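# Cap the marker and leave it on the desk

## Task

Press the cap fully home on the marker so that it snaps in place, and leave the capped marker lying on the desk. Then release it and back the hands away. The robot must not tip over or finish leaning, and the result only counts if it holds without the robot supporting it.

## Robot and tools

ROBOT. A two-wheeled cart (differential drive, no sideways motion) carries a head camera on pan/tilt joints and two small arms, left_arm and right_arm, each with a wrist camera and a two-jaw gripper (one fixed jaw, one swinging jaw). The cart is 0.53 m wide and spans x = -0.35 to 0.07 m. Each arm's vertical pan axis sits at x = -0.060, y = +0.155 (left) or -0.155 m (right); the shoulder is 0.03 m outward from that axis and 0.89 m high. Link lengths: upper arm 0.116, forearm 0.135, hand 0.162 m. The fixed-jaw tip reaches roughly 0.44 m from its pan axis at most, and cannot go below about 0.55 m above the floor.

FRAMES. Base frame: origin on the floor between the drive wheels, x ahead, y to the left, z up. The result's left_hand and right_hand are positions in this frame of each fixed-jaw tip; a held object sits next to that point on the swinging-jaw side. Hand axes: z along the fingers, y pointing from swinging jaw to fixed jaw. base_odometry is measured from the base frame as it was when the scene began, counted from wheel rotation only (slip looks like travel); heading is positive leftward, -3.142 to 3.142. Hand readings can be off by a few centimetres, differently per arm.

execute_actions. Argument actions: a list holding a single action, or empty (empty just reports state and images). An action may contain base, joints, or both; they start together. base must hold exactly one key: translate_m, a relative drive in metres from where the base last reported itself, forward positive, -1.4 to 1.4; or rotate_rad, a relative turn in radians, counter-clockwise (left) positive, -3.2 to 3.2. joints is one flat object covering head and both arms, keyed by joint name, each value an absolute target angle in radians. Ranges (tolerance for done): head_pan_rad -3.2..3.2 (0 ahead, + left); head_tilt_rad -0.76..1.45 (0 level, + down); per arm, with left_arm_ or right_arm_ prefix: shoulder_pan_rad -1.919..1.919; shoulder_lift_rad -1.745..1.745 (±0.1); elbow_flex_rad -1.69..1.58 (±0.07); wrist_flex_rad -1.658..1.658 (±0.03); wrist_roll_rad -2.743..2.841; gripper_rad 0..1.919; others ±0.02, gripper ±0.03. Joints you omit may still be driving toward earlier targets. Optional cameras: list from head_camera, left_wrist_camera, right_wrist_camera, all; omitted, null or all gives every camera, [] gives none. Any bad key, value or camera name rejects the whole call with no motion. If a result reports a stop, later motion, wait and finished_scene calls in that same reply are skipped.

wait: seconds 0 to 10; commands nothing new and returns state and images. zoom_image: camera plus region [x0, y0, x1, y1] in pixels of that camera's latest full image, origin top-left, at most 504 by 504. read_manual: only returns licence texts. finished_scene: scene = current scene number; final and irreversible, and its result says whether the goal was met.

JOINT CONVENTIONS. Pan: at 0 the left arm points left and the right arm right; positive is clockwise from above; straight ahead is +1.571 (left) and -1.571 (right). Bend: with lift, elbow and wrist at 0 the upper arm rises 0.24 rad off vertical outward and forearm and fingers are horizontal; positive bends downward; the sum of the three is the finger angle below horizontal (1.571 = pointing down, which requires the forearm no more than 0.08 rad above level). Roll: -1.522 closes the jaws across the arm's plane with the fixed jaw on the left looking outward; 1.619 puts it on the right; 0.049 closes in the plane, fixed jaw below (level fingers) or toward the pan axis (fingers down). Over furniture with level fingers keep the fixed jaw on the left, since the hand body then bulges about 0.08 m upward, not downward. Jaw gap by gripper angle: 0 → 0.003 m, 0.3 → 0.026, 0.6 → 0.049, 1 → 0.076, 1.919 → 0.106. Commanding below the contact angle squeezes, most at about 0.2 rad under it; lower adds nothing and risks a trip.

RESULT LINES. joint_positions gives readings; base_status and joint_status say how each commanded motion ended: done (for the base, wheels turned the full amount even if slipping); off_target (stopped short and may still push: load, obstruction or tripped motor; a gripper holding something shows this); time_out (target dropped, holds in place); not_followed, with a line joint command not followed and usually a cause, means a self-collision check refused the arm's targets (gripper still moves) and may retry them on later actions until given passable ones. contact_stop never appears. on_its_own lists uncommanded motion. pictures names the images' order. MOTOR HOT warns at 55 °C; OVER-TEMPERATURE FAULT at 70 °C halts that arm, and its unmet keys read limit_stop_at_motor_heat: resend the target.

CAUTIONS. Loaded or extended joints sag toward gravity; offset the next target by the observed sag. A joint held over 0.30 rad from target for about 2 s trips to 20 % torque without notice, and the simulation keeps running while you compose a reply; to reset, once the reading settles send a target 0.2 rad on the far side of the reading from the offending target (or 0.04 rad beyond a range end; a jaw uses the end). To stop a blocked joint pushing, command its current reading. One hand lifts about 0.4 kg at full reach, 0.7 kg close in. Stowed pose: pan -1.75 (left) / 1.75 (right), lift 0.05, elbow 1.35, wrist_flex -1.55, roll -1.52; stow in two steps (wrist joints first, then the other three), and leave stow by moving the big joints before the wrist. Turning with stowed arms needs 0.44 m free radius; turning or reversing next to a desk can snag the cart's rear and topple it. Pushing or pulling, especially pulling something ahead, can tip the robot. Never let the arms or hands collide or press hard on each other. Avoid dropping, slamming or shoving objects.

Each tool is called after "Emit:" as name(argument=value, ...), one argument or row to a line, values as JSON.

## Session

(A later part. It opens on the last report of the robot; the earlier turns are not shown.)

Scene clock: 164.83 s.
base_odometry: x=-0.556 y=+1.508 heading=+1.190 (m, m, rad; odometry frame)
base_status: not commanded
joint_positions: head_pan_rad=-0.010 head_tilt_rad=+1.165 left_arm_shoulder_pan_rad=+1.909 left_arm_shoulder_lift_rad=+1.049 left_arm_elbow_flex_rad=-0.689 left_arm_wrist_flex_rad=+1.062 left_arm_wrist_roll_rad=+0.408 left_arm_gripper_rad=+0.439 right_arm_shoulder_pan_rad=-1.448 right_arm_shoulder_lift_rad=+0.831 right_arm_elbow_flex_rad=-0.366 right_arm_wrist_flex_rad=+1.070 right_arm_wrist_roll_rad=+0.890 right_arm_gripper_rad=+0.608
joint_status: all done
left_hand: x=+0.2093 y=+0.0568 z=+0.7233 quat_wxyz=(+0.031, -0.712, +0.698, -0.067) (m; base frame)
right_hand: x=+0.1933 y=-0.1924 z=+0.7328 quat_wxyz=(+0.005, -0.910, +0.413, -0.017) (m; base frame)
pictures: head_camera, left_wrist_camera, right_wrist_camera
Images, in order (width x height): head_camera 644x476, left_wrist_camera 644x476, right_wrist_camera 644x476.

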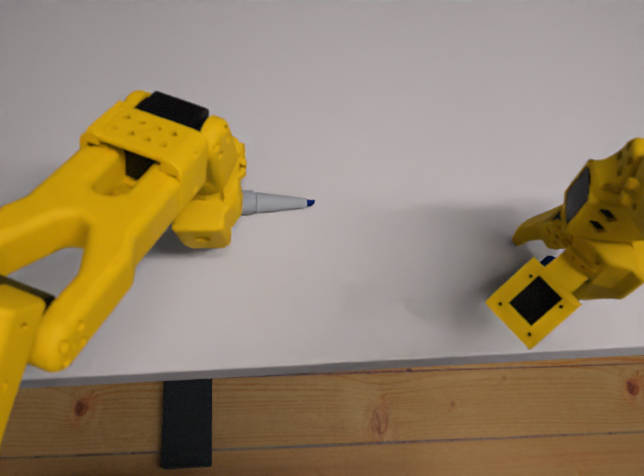

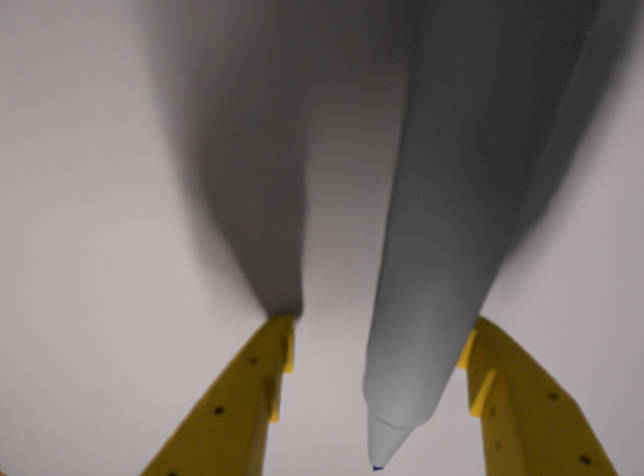

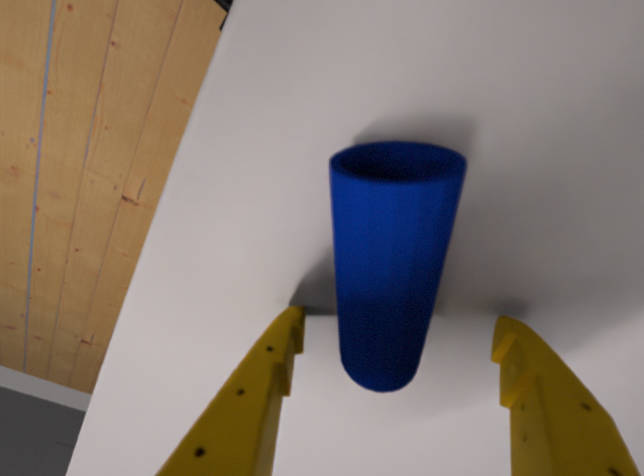

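Emit:
execute_actions(
  actions=[
    {"joints":{"left_arm_gripper_rad":0.7,"left_arm_shoulder_lift_rad":0.98,"left_arm_shoulder_pan_rad":1.68,"left_arm_wrist_roll_rad":0.12,"right_arm_gripper_rad":0.1}},
  ],
)

Scene clock: 170.07 s.
base_odometry: x=-0.556 y=+1.508 heading=+1.190 (m, m, rad; odometry frame)
base_status: not commanded
joint_positions: head_pan_rad=-0.010 head_tilt_rad=+1.165 left_arm_shoulder_pan_rad=+1.690 left_arm_shoulder_lift_rad=+1.037 left_arm_elbow_flex_rad=-0.689 left_arm_wrist_flex_rad=+1.062 left_arm_wrist_roll_rad=+0.127 left_arm_gripper_rad=+0.691 right_arm_shoulder_pan_rad=-1.451 right_arm_shoulder_lift_rad=+0.831 right_arm_elbow_flex_rad=-0.375 right_arm_wrist_flex_rad=+1.066 right_arm_wrist_roll_rad=+0.890 right_arm_gripper_rad=+0.215
joint_status: right_arm_gripper_rad off_target (ended at +0.215, target +0.100); the others done
left_hand: x=+0.2260 y=+0.1197 z=+0.7264 quat_wxyz=(+0.051, -0.690, +0.719, -0.062) (m; base frame)
right_hand: x=+0.1961 y=-0.1920 z=+0.7339 quat_wxyz=(+0.007, -0.911, +0.412, -0.023) (m; base frame)
pictures: head_camera, left_wrist_camera, right_wrist_camera
Images, in order (width x height): head_camera 644x476, left_wrist_camera 644x476, right_wrist_camera 644x476.

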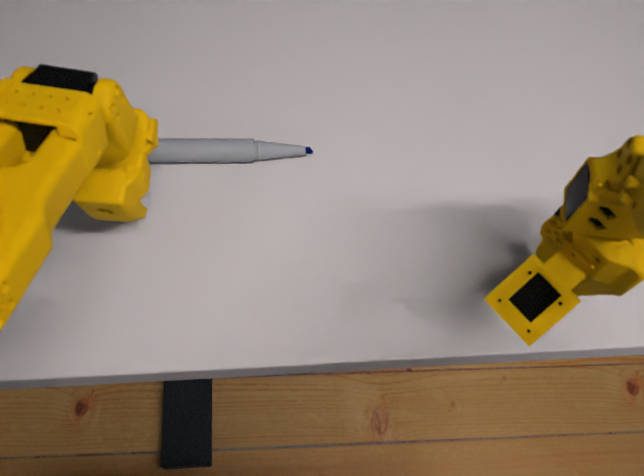

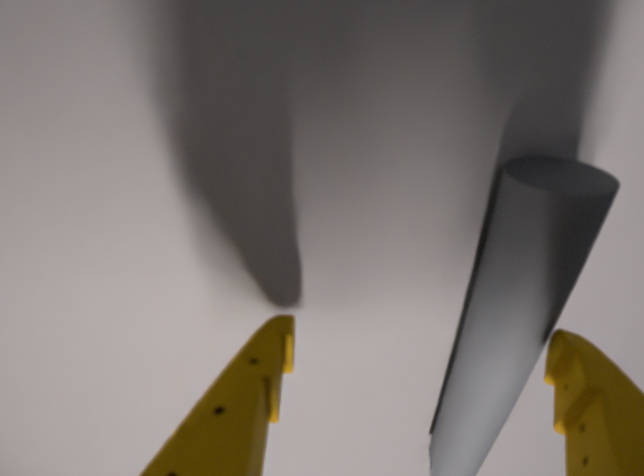

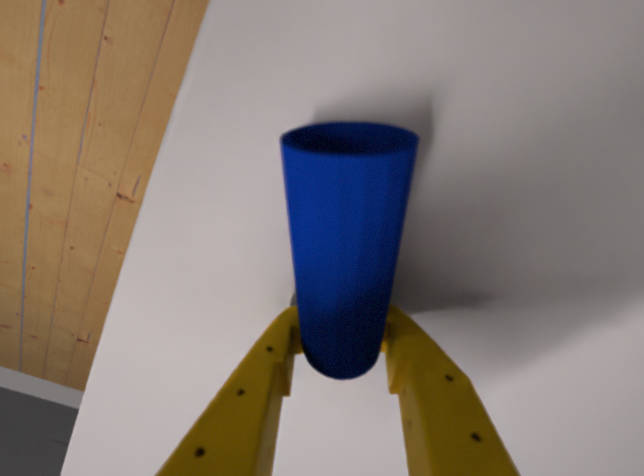

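Emit:
execute_actions(
  actions=[
    {"joints":{"left_arm_gripper_rad":0.3,"left_arm_shoulder_lift_rad":1.045}},
  ],
  cameras=["head_camera","left_wrist_camera"],
)

Scene clock: 174.40 s.
base_odometry: x=-0.556 y=+1.508 heading=+1.190 (m, m, rad; odometry frame)
base_status: not commanded
joint_positions: head_pan_rad=-0.010 head_tilt_rad=+1.165 left_arm_shoulder_pan_rad=+1.690 left_arm_shoulder_lift_rad=+1.051 left_arm_elbow_flex_rad=-0.692 left_arm_wrist_flex_rad=+1.062 left_arm_wrist_roll_rad=+0.127 left_arm_gripper_rad=+0.311 right_arm_shoulder_pan_rad=-1.451 right_arm_shoulder_lift_rad=+0.831 right_arm_elbow_flex_rad=-0.375 right_arm_wrist_flex_rad=+1.066 right_arm_wrist_roll_rad=+0.890 right_arm_gripper_rad=+0.215
joint_status: all done
left_hand: x=+0.2243 y=+0.1199 z=+0.7233 quat_wxyz=(+0.048, -0.691, +0.719, -0.058) (m; base frame)
right_hand: x=+0.1961 y=-0.1920 z=+0.7339 quat_wxyz=(+0.007, -0.911, +0.412, -0.023) (m; base frame)
pictures: head_camera, left_wrist_camera
Images, in order (width x height): head_camera 644x476, left_wrist_camera 644x476.

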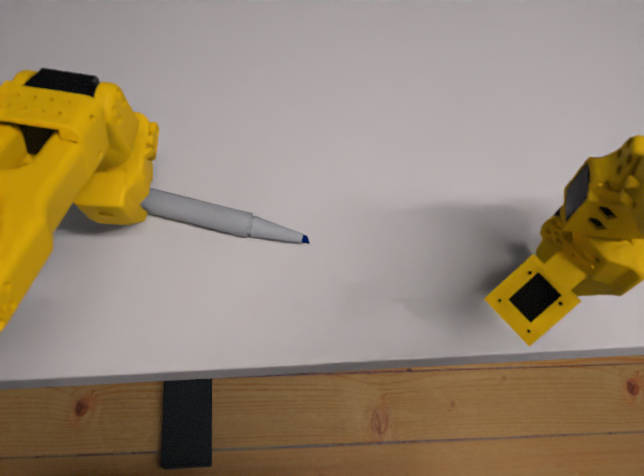

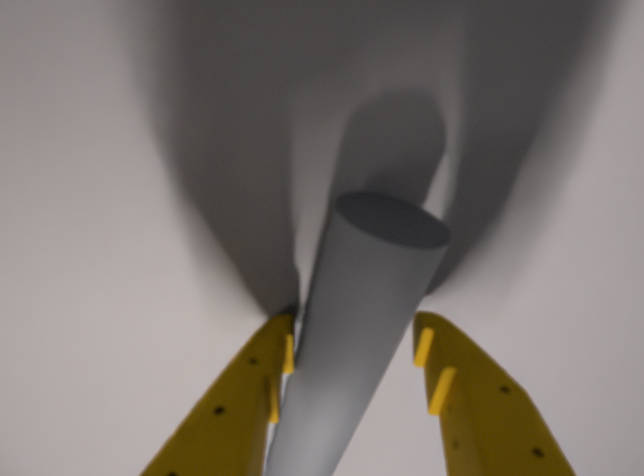

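Emit:
execute_actions(
  actions=[
    {"joints":{"left_arm_gripper_rad":0.08,"right_arm_shoulder_lift_rad":0.74}},
  ],
  cameras=["head_camera","left_wrist_camera"],
)

Scene clock: 181.80 s.
base_odometry: x=-0.556 y=+1.508 heading=+1.190 (m, m, rad; odometry frame)
base_status: not commanded
joint_positions: head_pan_rad=-0.010 head_tilt_rad=+1.165 left_arm_shoulder_pan_rad=+1.690 left_arm_shoulder_lift_rad=+1.051 left_arm_elbow_flex_rad=-0.692 left_arm_wrist_flex_rad=+1.062 left_arm_wrist_roll_rad=+0.127 left_arm_gripper_rad=+0.208 right_arm_shoulder_pan_rad=-1.451 right_arm_shoulder_lift_rad=+0.802 right_arm_elbow_flex_rad=-0.375 right_arm_wrist_flex_rad=+1.066 right_arm_wrist_roll_rad=+0.890 right_arm_gripper_rad=+0.215
joint_status: left_arm_gripper_rad off_target (ended at +0.208, target +0.080); the others done
left_hand: x=+0.2243 y=+0.1199 z=+0.7233 quat_wxyz=(+0.048, -0.691, +0.719, -0.058) (m; base frame)
right_hand: x=+0.2006 y=-0.1925 z=+0.7406 quat_wxyz=(+0.012, -0.911, +0.412, -0.037) (m; base frame)
pictures: head_camera, left_wrist_camera
Images, in order (width x height): head_camera 644x476, left_wrist_camera 644x476.

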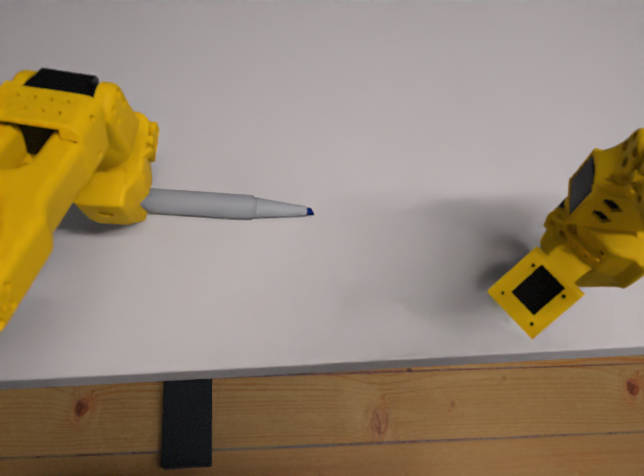

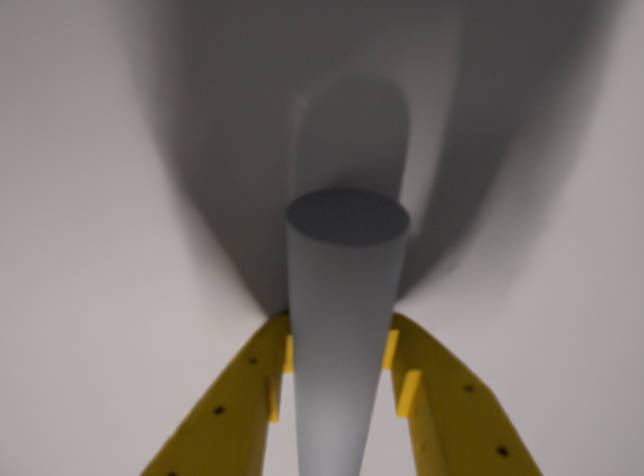

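Emit:
execute_actions(
  actions=[
    {"joints":{"left_arm_shoulder_lift_rad":0.99,"left_arm_shoulder_pan_rad":1.91,"left_arm_wrist_roll_rad":0.54,"right_arm_shoulder_pan_rad":-1.5,"right_arm_shoulder_lift_rad":0.95,"right_arm_elbow_flex_rad":-0.72,"right_arm_wrist_flex_rad":1.12,"right_arm_wrist_roll_rad":0.24}},
  ],
)

Scene clock: 189.50 s.
base_odometry: x=-0.556 y=+1.508 heading=+1.190 (m, m, rad; odometry frame)
base_status: not commanded
joint_positions: head_pan_rad=-0.010 head_tilt_rad=+1.165 left_arm_shoulder_pan_rad=+1.899 left_arm_shoulder_lift_rad=+1.045 left_arm_elbow_flex_rad=-0.692 left_arm_wrist_flex_rad=+1.062 left_arm_wrist_roll_rad=+0.531 left_arm_gripper_rad=+0.208 right_arm_shoulder_pan_rad=-1.490 right_arm_shoulder_lift_rad=+0.972 right_arm_elbow_flex_rad=-0.685 right_arm_wrist_flex_rad=+1.113 right_arm_wrist_roll_rad=+0.248 right_arm_gripper_rad=+0.215
joint_status: all done
left_hand: x=+0.2117 y=+0.0583 z=+0.7250 quat_wxyz=(+0.029, -0.757, +0.648, -0.073) (m; base frame)
right_hand: x=+0.2286 y=-0.1804 z=+0.7416 quat_wxyz=(+0.051, -0.745, +0.661, -0.068) (m; base frame)
pictures: head_camera, left_wrist_camera, right_wrist_camera
Images, in order (width x height): head_camera 644x476, left_wrist_camera 644x476, right_wrist_camera 644x476.

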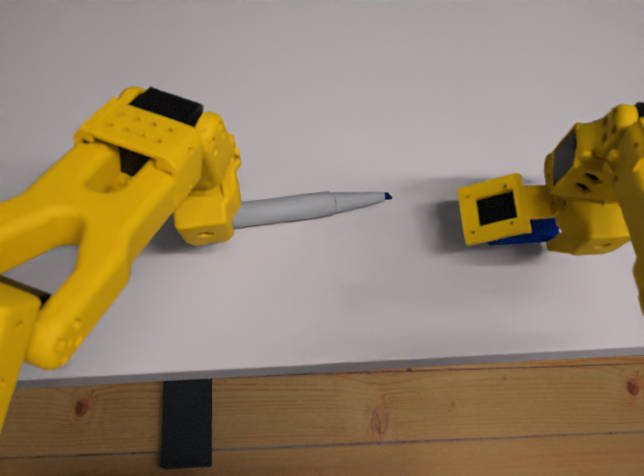

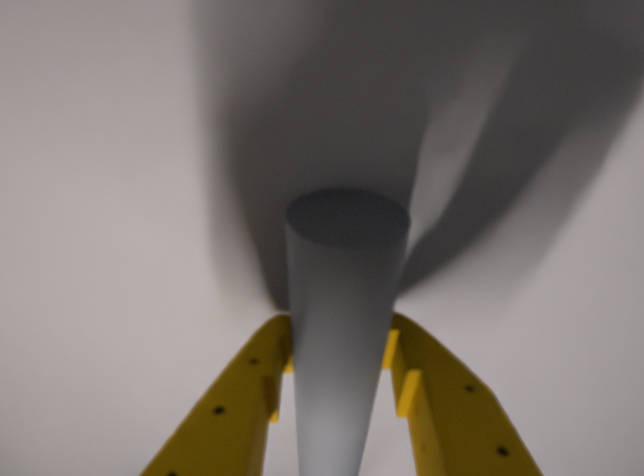

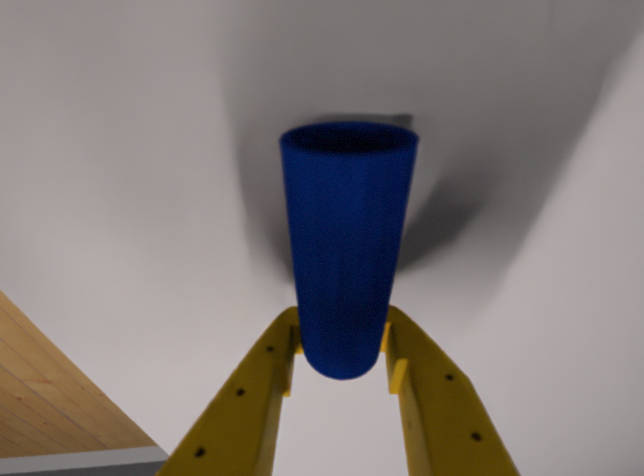

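Emit:
execute_actions(
  actions=[
    {"joints":{"right_arm_shoulder_pan_rad":-1.65,"right_arm_shoulder_lift_rad":0.98,"right_arm_wrist_flex_rad":0.86,"right_arm_wrist_roll_rad":0.08}},
  ],
  cameras=["head_camera","right_wrist_camera"],
)

Scene clock: 198.23 s.
base_odometry: x=-0.556 y=+1.508 heading=+1.190 (m, m, rad; odometry frame)
base_status: not commanded
joint_positions: head_pan_rad=-0.010 head_tilt_rad=+1.165 left_arm_shoulder_pan_rad=+1.899 left_arm_shoulder_lift_rad=+1.045 left_arm_elbow_flex_rad=-0.692 left_arm_wrist_flex_rad=+1.062 left_arm_wrist_roll_rad=+0.531 left_arm_gripper_rad=+0.208 right_arm_shoulder_pan_rad=-1.639 right_arm_shoulder_lift_rad=+1.004 right_arm_elbow_flex_rad=-0.687 right_arm_wrist_flex_rad=+0.871 right_arm_wrist_roll_rad=+0.089 right_arm_gripper_rad=+0.215
joint_status: all done
left_hand: x=+0.2117 y=+0.0583 z=+0.7250 quat_wxyz=(+0.029, -0.757, +0.648, -0.073) (m; base frame)
right_hand: x=+0.2620 y=-0.1339 z=+0.7417 quat_wxyz=(+0.136, -0.731, +0.656, -0.132) (m; base frame)
pictures: head_camera, right_wrist_camera
Images, in order (width x height): head_camera 644x476, right_wrist_camera 644x476.

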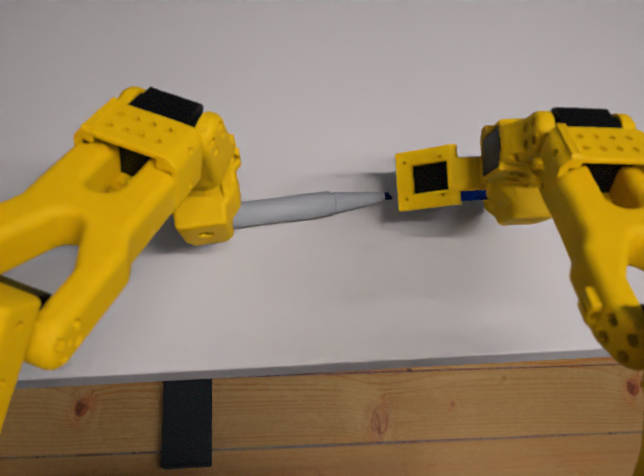

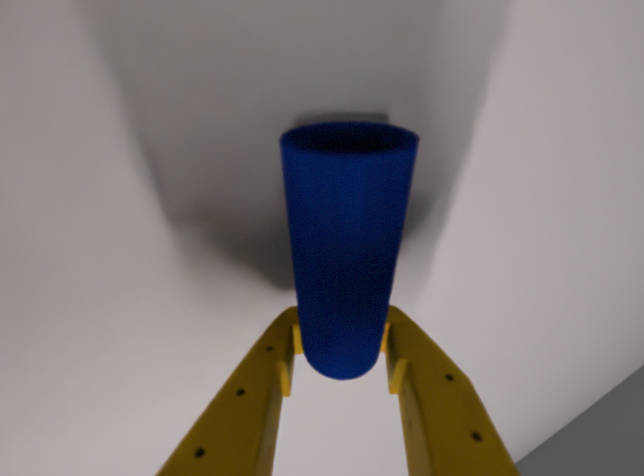

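Emit:
execute_actions(
  actions=[
    {"joints":{"right_arm_shoulder_pan_rad":-1.71,"right_arm_wrist_roll_rad":0.04}},
  ],
  cameras=["head_camera","right_wrist_camera"],
)

Scene clock: 203.47 s.
base_odometry: x=-0.556 y=+1.508 heading=+1.190 (m, m, rad; odometry frame)
base_status: not commanded
joint_positions: head_pan_rad=-0.010 head_tilt_rad=+1.165 left_arm_shoulder_pan_rad=+1.899 left_arm_shoulder_lift_rad=+1.045 left_arm_elbow_flex_rad=-0.692 left_arm_wrist_flex_rad=+1.062 left_arm_wrist_roll_rad=+0.531 left_arm_gripper_rad=+0.208 right_arm_shoulder_pan_rad=-1.700 right_arm_shoulder_lift_rad=+1.004 right_arm_elbow_flex_rad=-0.687 right_arm_wrist_flex_rad=+0.871 right_arm_wrist_roll_rad=+0.049 right_arm_gripper_rad=+0.215
joint_status: all done
left_hand: x=+0.2117 y=+0.0583 z=+0.7250 quat_wxyz=(+0.029, -0.757, +0.648, -0.073) (m; base frame)
right_hand: x=+0.2601 y=-0.1138 z=+0.7417 quat_wxyz=(+0.143, -0.738, +0.648, -0.125) (m; base frame)
pictures: head_camera, right_wrist_camera
Images, in order (width x height): head_camera 644x476, right_wrist_camera 644x476.

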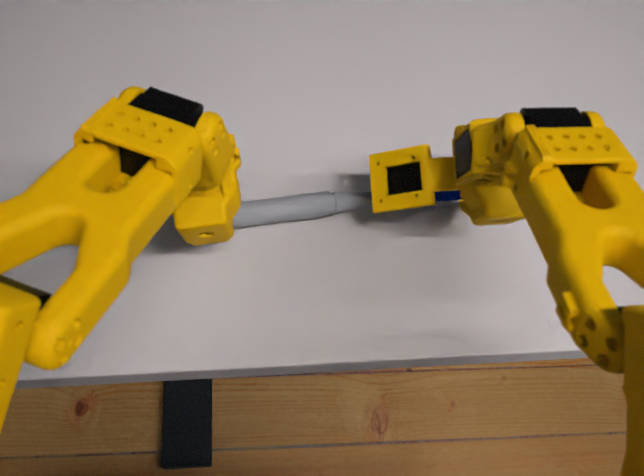

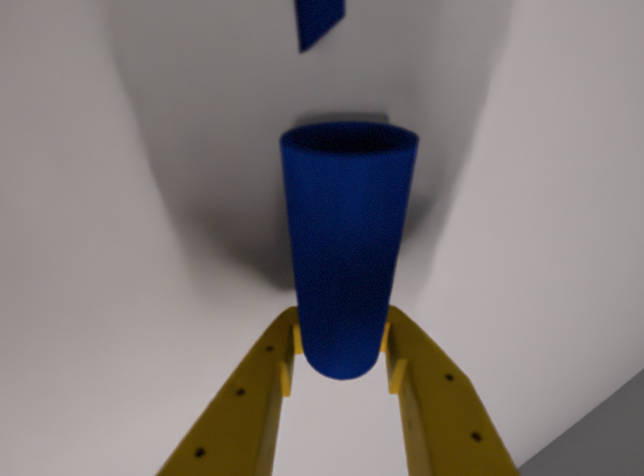

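Emit:
execute_actions(
  actions=[
    {"joints":{"right_arm_shoulder_pan_rad":-1.76,"right_arm_wrist_roll_rad":0.0}},
  ],
  cameras=["head_camera","right_wrist_camera"],
)

Scene clock: 207.37 s.
base_odometry: x=-0.556 y=+1.508 heading=+1.190 (m, m, rad; odometry frame)
base_status: not commanded
joint_positions: head_pan_rad=-0.010 head_tilt_rad=+1.165 left_arm_shoulder_pan_rad=+1.899 left_arm_shoulder_lift_rad=+1.045 left_arm_elbow_flex_rad=-0.692 left_arm_wrist_flex_rad=+1.062 left_arm_wrist_roll_rad=+0.531 left_arm_gripper_rad=+0.208 right_arm_shoulder_pan_rad=-1.749 right_arm_shoulder_lift_rad=+1.004 right_arm_elbow_flex_rad=-0.687 right_arm_wrist_flex_rad=+0.871 right_arm_wrist_roll_rad=+0.009 right_arm_gripper_rad=+0.215
joint_status: all done
left_hand: x=+0.2117 y=+0.0583 z=+0.7250 quat_wxyz=(+0.029, -0.757, +0.648, -0.073) (m; base frame)
right_hand: x=+0.2576 y=-0.0979 z=+0.7417 quat_wxyz=(+0.148, -0.741, +0.644, -0.119) (m; base frame)
pictures: head_camera, right_wrist_camera
Images, in order (width x height): head_camera 644x476, right_wrist_camera 644x476.

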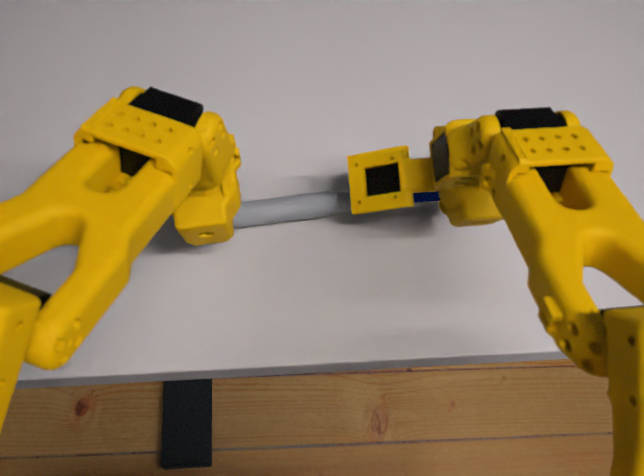

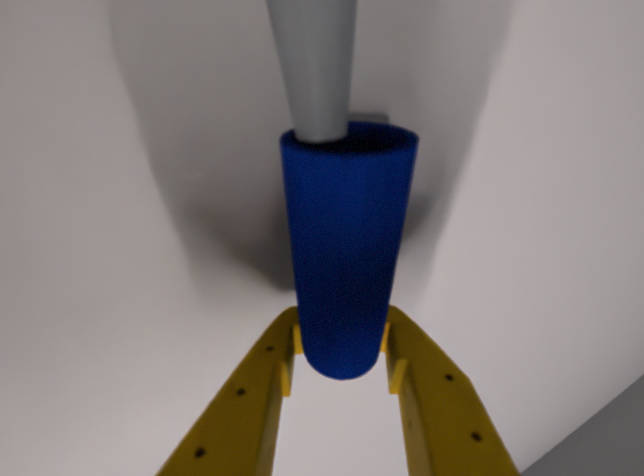

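Emit:
execute_actions(
  actions=[
    {"joints":{"right_arm_shoulder_pan_rad":-1.80,"right_arm_wrist_flex_rad":0.905,"right_arm_wrist_roll_rad":-0.01}},
  ],
  cameras=["head_camera","right_wrist_camera"],
)

Scene clock: 211.73 s.
base_odometry: x=-0.556 y=+1.508 heading=+1.190 (m, m, rad; odometry frame)
base_status: not commanded
joint_positions: head_pan_rad=-0.010 head_tilt_rad=+1.165 left_arm_shoulder_pan_rad=+1.899 left_arm_shoulder_lift_rad=+1.045 left_arm_elbow_flex_rad=-0.692 left_arm_wrist_flex_rad=+1.062 left_arm_wrist_roll_rad=+0.531 left_arm_gripper_rad=+0.208 right_arm_shoulder_pan_rad=-1.789 right_arm_shoulder_lift_rad=+1.004 right_arm_elbow_flex_rad=-0.687 right_arm_wrist_flex_rad=+0.899 right_arm_wrist_roll_rad=+0.000 right_arm_gripper_rad=+0.215
joint_status: all done
left_hand: x=+0.2117 y=+0.0583 z=+0.7250 quat_wxyz=(+0.029, -0.757, +0.648, -0.073) (m; base frame)
right_hand: x=+0.2510 y=-0.0861 z=+0.7403 quat_wxyz=(+0.140, -0.752, +0.635, -0.107) (m; base frame)
pictures: head_camera, right_wrist_camera
Images, in order (width x height): head_camera 644x476, right_wrist_camera 644x476.

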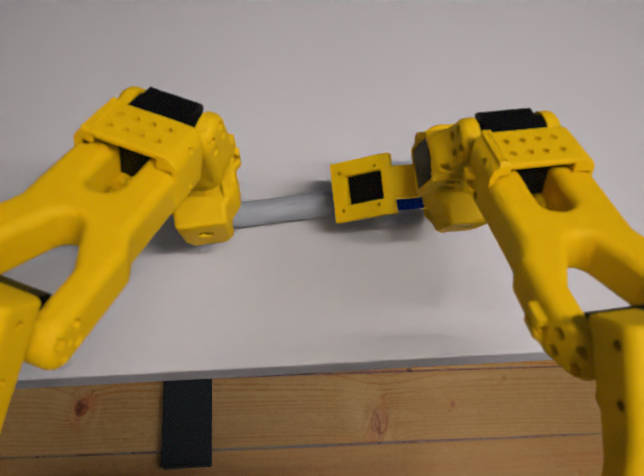

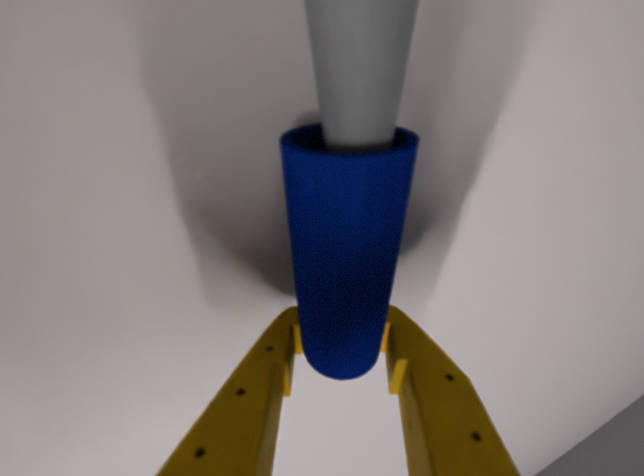

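Emit:
execute_actions(
  actions=[
    {"joints":{"right_arm_shoulder_pan_rad":-1.85,"right_arm_wrist_flex_rad":0.875,"right_arm_wrist_roll_rad":-0.065,"right_arm_gripper_rad":0.02,"left_arm_gripper_rad":0.01}},
  ],
  cameras=["head_camera","right_wrist_camera"],
)

Scene clock: 215.47 s.
base_odometry: x=-0.556 y=+1.508 heading=+1.190 (m, m, rad; odometry frame)
base_status: not commanded
joint_positions: head_pan_rad=-0.010 head_tilt_rad=+1.165 left_arm_shoulder_pan_rad=+1.899 left_arm_shoulder_lift_rad=+1.043 left_arm_elbow_flex_rad=-0.692 left_arm_wrist_flex_rad=+1.062 left_arm_wrist_roll_rad=+0.532 left_arm_gripper_rad=+0.206 right_arm_shoulder_pan_rad=-1.840 right_arm_shoulder_lift_rad=+1.006 right_arm_elbow_flex_rad=-0.687 right_arm_wrist_flex_rad=+0.886 right_arm_wrist_roll_rad=-0.057 right_arm_gripper_rad=+0.210
joint_status: left_arm_gripper_rad off_target (ended at +0.206, target +0.010); right_arm_gripper_rad off_target (ended at +0.210, target +0.020); the others done
left_hand: x=+0.2120 y=+0.0582 z=+0.7254 quat_wxyz=(+0.029, -0.758, +0.648, -0.073) (m; base frame)
right_hand: x=+0.2486 y=-0.0696 z=+0.7405 quat_wxyz=(+0.150, -0.750, +0.636, -0.102) (m; base frame)
pictures: head_camera, right_wrist_camera
Images, in order (width x height): head_camera 644x476, right_wrist_camera 644x476.

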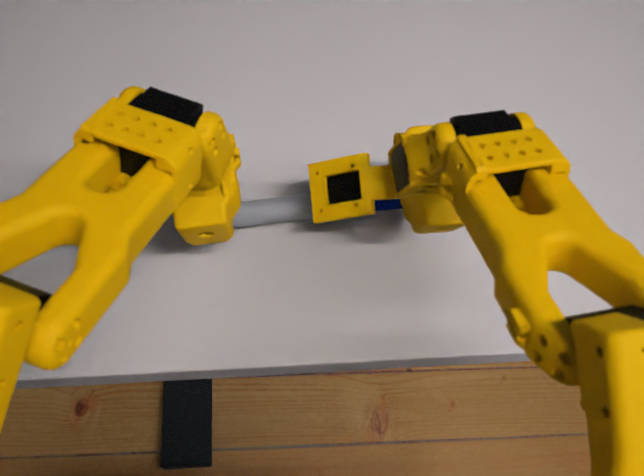

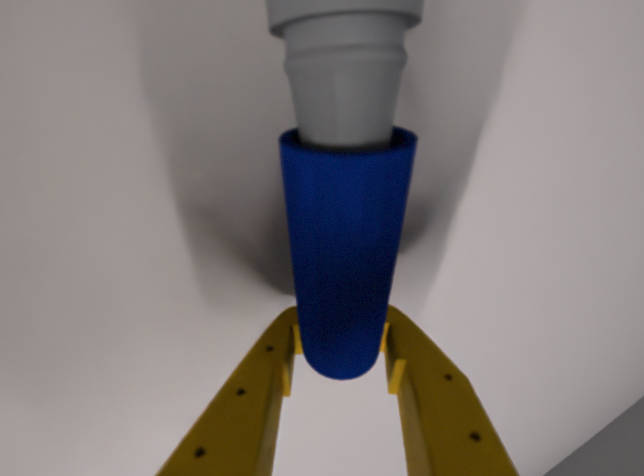

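Emit:
execute_actions(
  actions=[
    {"joints":{"right_arm_shoulder_pan_rad":-1.919,"right_arm_wrist_flex_rad":0.865,"right_arm_wrist_roll_rad":-0.12,"left_arm_shoulder_pan_rad":1.919}},
  ],
)

Scene clock: 218.70 s.
base_odometry: x=-0.556 y=+1.508 heading=+1.190 (m, m, rad; odometry frame)
base_status: not commanded
joint_positions: head_pan_rad=-0.010 head_tilt_rad=+1.165 left_arm_shoulder_pan_rad=+1.900 left_arm_shoulder_lift_rad=+1.043 left_arm_elbow_flex_rad=-0.692 left_arm_wrist_flex_rad=+1.062 left_arm_wrist_roll_rad=+0.532 left_arm_gripper_rad=+0.206 right_arm_shoulder_pan_rad=-1.881 right_arm_shoulder_lift_rad=+1.011 right_arm_elbow_flex_rad=-0.687 right_arm_wrist_flex_rad=+0.877 right_arm_wrist_roll_rad=-0.111 right_arm_gripper_rad=+0.210
joint_status: right_arm_shoulder_pan_rad off_target (ended at -1.881, target -1.919); the others done
left_hand: x=+0.2118 y=+0.0578 z=+0.7254 quat_wxyz=(+0.029, -0.757, +0.648, -0.073) (m; base frame)
right_hand: x=+0.2453 y=-0.0562 z=+0.7396 quat_wxyz=(+0.157, -0.745, +0.641, -0.096) (m; base frame)
pictures: head_camera, left_wrist_camera, right_wrist_camera
Images, in order (width x height): head_camera 644x476, left_wrist_camera 644x476, right_wrist_camera 644x476.

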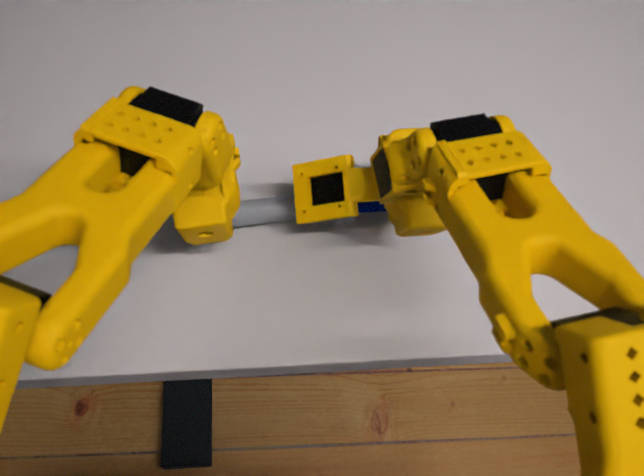

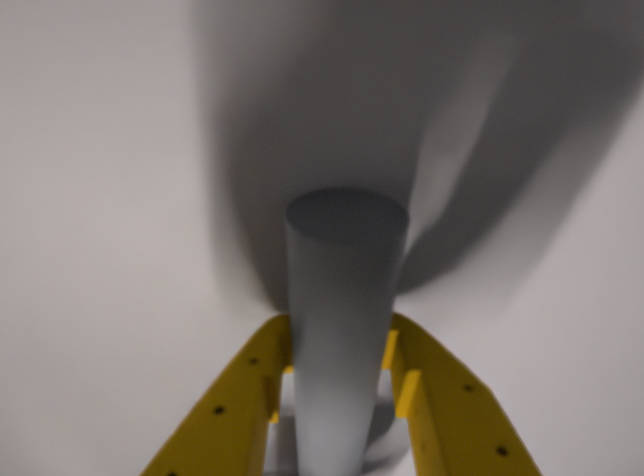

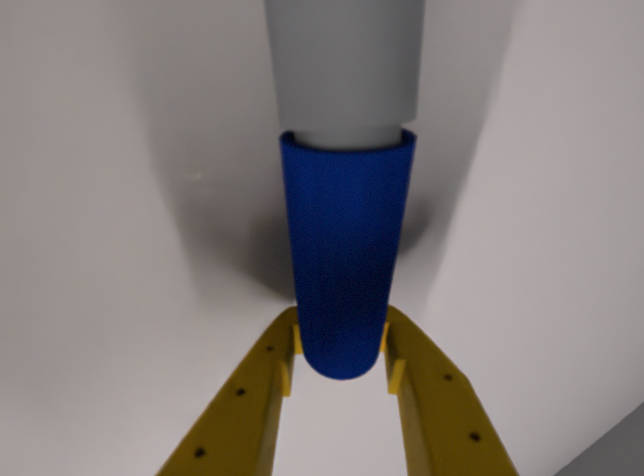

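Emit:
execute_actions(
  actions=[
    {"joints":{"right_arm_shoulder_pan_rad":-1.958,"left_arm_shoulder_pan_rad":1.958}},
  ],
  cameras=["right_wrist_camera"],
)

Scene clock: 222.80 s.
base_odometry: x=-0.556 y=+1.508 heading=+1.190 (m, m, rad; odometry frame)
base_status: not commanded
joint_positions: head_pan_rad=-0.010 head_tilt_rad=+1.165 left_arm_shoulder_pan_rad=+1.900 left_arm_shoulder_lift_rad=+1.043 left_arm_elbow_flex_rad=-0.692 left_arm_wrist_flex_rad=+1.062 left_arm_wrist_roll_rad=+0.532 left_arm_gripper_rad=+0.206 right_arm_shoulder_pan_rad=-1.890 right_arm_shoulder_lift_rad=+1.011 right_arm_elbow_flex_rad=-0.687 right_arm_wrist_flex_rad=+0.877 right_arm_wrist_roll_rad=-0.111 right_arm_gripper_rad=+0.210
joint_status: left_arm_shoulder_pan_rad off_target (ended at +1.900, target +1.958); right_arm_shoulder_pan_rad off_target (ended at -1.890, target -1.958)
joint sent to its limit — the command would take left_arm_shoulder_pan_rad past its upper limit and right_arm_shoulder_pan_rad past its lower limit, so those joints were sent only as far as their limits.
left_hand: x=+0.2118 y=+0.0578 z=+0.7254 quat_wxyz=(+0.029, -0.757, +0.648, -0.073) (m; base frame)
right_hand: x=+0.2444 y=-0.0534 z=+0.7396 quat_wxyz=(+0.157, -0.748, +0.637, -0.095) (m; base frame)
pictures: right_wrist_camera
Images, in order (width x height): right_wrist_camera 644x476.

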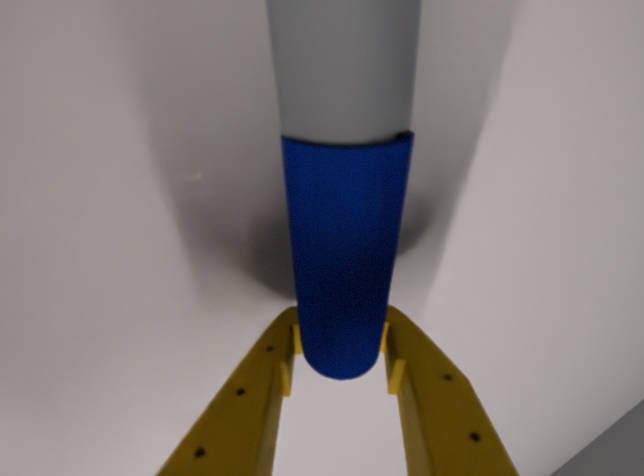

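Emit:
execute_actions(
  actions=[
    {"joints":{"right_arm_shoulder_pan_rad":-1.89,"left_arm_shoulder_pan_rad":1.90,"right_arm_gripper_rad":0.4,"left_arm_shoulder_lift_rad":1.04}},
  ],
  cameras=[],
)

Emit:
execute_actions(
  actions=[
    {"joints":{"right_arm_shoulder_lift_rad":0.6,"left_arm_gripper_rad":0.3}},
  ],
  cameras=[],
)

Emit:
execute_actions(
  actions=[
    {"joints":{"left_arm_shoulder_lift_rad":0.75,"left_arm_wrist_flex_rad":1.3,"left_arm_gripper_rad":0.4,"right_arm_shoulder_pan_rad":-1.4}},
  ],
  cameras=[],
)

Emit:
execute_actions(
  actions=[
    {"base":{"translate_m":-0.15},"joints":{"left_arm_shoulder_lift_rad":-0.3,"left_arm_elbow_flex_rad":0.3,"left_arm_shoulder_pan_rad":1.4,"right_arm_shoulder_lift_rad":-0.3,"right_arm_elbow_flex_rad":0.3,"head_tilt_rad":0.9}},
  ],
  cameras=["head_camera"],
)

Scene clock: 229.93 s.
base_odometry: x=-0.556 y=+1.508 heading=+1.190 (m, m, rad; odometry frame)
base_status: not commanded
joint_positions: head_pan_rad=-0.010 head_tilt_rad=+1.165 left_arm_shoulder_pan_rad=+1.899 left_arm_shoulder_lift_rad=+1.049 left_arm_elbow_flex_rad=-0.694 left_arm_wrist_flex_rad=+1.061 left_arm_wrist_roll_rad=+0.532 left_arm_gripper_rad=+0.206 right_arm_shoulder_pan_rad=-1.889 right_arm_shoulder_lift_rad=+1.011 right_arm_elbow_flex_rad=-0.687 right_arm_wrist_flex_rad=+0.877 right_arm_wrist_roll_rad=-0.111 right_arm_gripper_rad=+0.391
joint_status: all done
left_hand: x=+0.2115 y=+0.0584 z=+0.7241 quat_wxyz=(+0.029, -0.758, +0.648, -0.072) (m; base frame)
right_hand: x=+0.2446 y=-0.0539 z=+0.7396 quat_wxyz=(+0.157, -0.748, +0.638, -0.096) (m; base frame)
pictures: none
No camera images: the call's "cameras" was empty. Leave "cameras" out to get every camera's image.

Scene clock: 230.93 s.
base_odometry: x=-0.556 y=+1.508 heading=+1.190 (m, m, rad; odometry frame)
base_status: not commanded
joint_positions: head_pan_rad=-0.010 head_tilt_rad=+1.165 left_arm_shoulder_pan_rad=+1.899 left_arm_shoulder_lift_rad=+1.052 left_arm_elbow_flex_rad=-0.694 left_arm_wrist_flex_rad=+1.061 left_arm_wrist_roll_rad=+0.534 left_arm_gripper_rad=+0.290 right_arm_shoulder_pan_rad=-1.889 right_arm_shoulder_lift_rad=+0.664 right_arm_elbow_flex_rad=-0.687 right_arm_wrist_flex_rad=+0.877 right_arm_wrist_roll_rad=-0.111 right_arm_gripper_rad=+0.392
joint_status: all done
left_hand: x=+0.2110 y=+0.0585 z=+0.7233 quat_wxyz=(+0.028, -0.758, +0.647, -0.070) (m; base frame)
right_hand: x=+0.2780 y=-0.0429 z=+0.8475 quat_wxyz=(+0.300, -0.713, +0.608, -0.182) (m; base frame)
pictures: none
No camera images: the call's "cameras" was empty. Leave "cameras" out to get every camera's image.

Scene clock: 232.03 s.
base_odometry: x=-0.556 y=+1.508 heading=+1.190 (m, m, rad; odometry frame)
base_status: not commanded
joint_positions: head_pan_rad=-0.010 head_tilt_rad=+1.165 left_arm_shoulder_pan_rad=+1.899 left_arm_shoulder_lift_rad=+0.805 left_arm_elbow_flex_rad=-0.694 left_arm_wrist_flex_rad=+1.289 left_arm_wrist_roll_rad=+0.534 left_arm_gripper_rad=+0.390 right_arm_shoulder_pan_rad=-1.410 right_arm_shoulder_lift_rad=+0.664 right_arm_elbow_flex_rad=-0.687 right_arm_wrist_flex_rad=+0.877 right_arm_wrist_roll_rad=-0.111 right_arm_gripper_rad=+0.392
joint_status: all done
left_hand: x=+0.2095 y=+0.0590 z=+0.7826 quat_wxyz=(+0.031, -0.758, +0.647, -0.079) (m; base frame)
right_hand: x=+0.2916 y=-0.2112 z=+0.8475 quat_wxyz=(+0.248, -0.548, +0.759, -0.248) (m; base frame)
pictures: none
No camera images: the call's "cameras" was empty. Leave "cameras" out to get every camera's image.

Scene clock: 233.70 s.
base_odometry: x=-0.612 y=+1.369 heading=+1.188 (m, m, rad; odometry frame)
base_status: done
joint_positions: head_pan_rad=-0.010 head_tilt_rad=+0.915 left_arm_shoulder_pan_rad=+1.412 left_arm_shoulder_lift_rad=-0.269 left_arm_elbow_flex_rad=+0.303 left_arm_wrist_flex_rad=+1.291 left_arm_wrist_roll_rad=+0.534 left_arm_gripper_rad=+0.390 right_arm_shoulder_pan_rad=-1.410 right_arm_shoulder_lift_rad=-0.261 right_arm_elbow_flex_rad=+0.309 right_arm_wrist_flex_rad=+0.877 right_arm_wrist_roll_rad=-0.111 right_arm_gripper_rad=+0.392
joint_status: all done
left_hand: x=+0.1331 y=+0.1817 z=+0.8531 quat_wxyz=(+0.071, -0.888, +0.444, -0.099) (m; base frame)
right_hand: x=+0.1906 y=-0.1948 z=+0.8758 quat_wxyz=(+0.224, -0.555, +0.769, -0.225) (m; base frame)
pictures: head_camera
Images, in order (width x height): head_camera 644x476.

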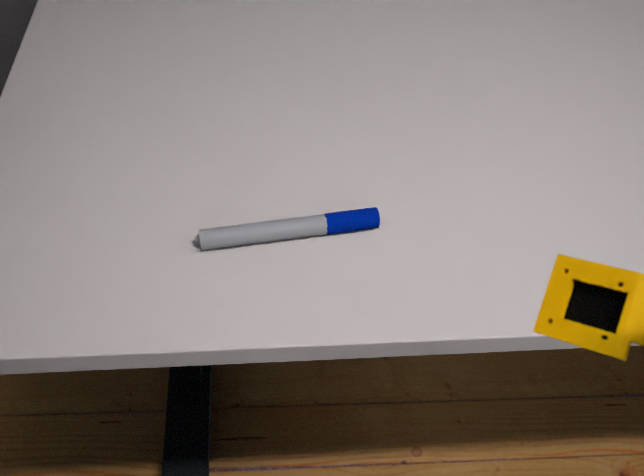

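Emit:
execute_actions(
  actions=[],
  cameras=["head_camera"],
)

Emit:
zoom_image(
  camera="head_camera",
  region=[270, 170, 410, 270],
)

Scene clock: 236.23 s.
base_odometry: x=-0.612 y=+1.369 heading=+1.188 (m, m, rad; odometry frame)
base_status: done
joint_positions: head_pan_rad=-0.010 head_tilt_rad=+0.915 left_arm_shoulder_pan_rad=+1.412 left_arm_shoulder_lift_rad=-0.269 left_arm_elbow_flex_rad=+0.303 left_arm_wrist_flex_rad=+1.291 left_arm_wrist_roll_rad=+0.534 left_arm_gripper_rad=+0.390 right_arm_shoulder_pan_rad=-1.410 right_arm_shoulder_lift_rad=-0.261 right_arm_elbow_flex_rad=+0.309 right_arm_wrist_flex_rad=+0.877 right_arm_wrist_roll_rad=-0.111 right_arm_gripper_rad=+0.392
joint_status: all done
left_hand: x=+0.1331 y=+0.1817 z=+0.8531 quat_wxyz=(+0.071, -0.888, +0.444, -0.099) (m; base frame)
right_hand: x=+0.1906 y=-0.1948 z=+0.8758 quat_wxyz=(+0.224, -0.555, +0.769, -0.225) (m; base frame)
pictures: head_camera
Images, in order (width x height): head_camera 644x476.

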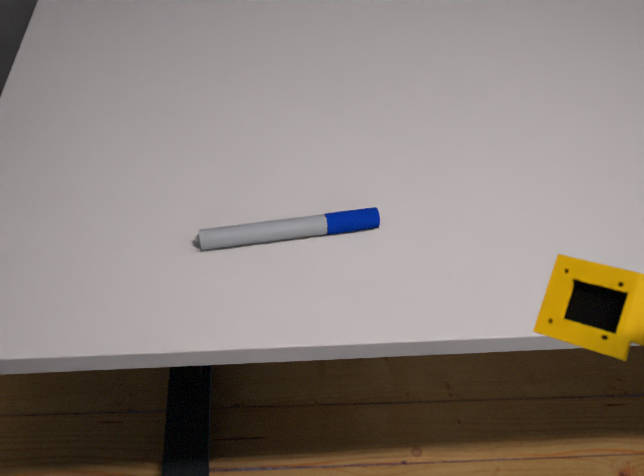

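Region (270, 170, 410, 270) of head_camera's 644x476 image, scaled by 3.600; it fills the top 360 rows of this view, and the rest is white.

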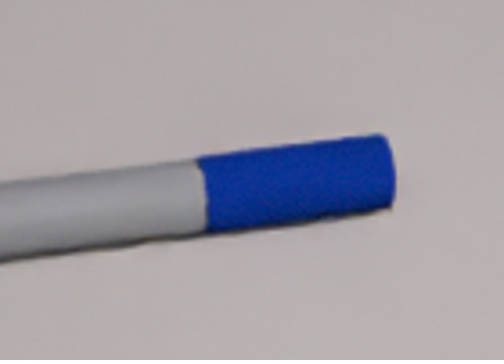

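Emit:
finished_scene(
  scene=1,
)

The scene is finished: the task was done.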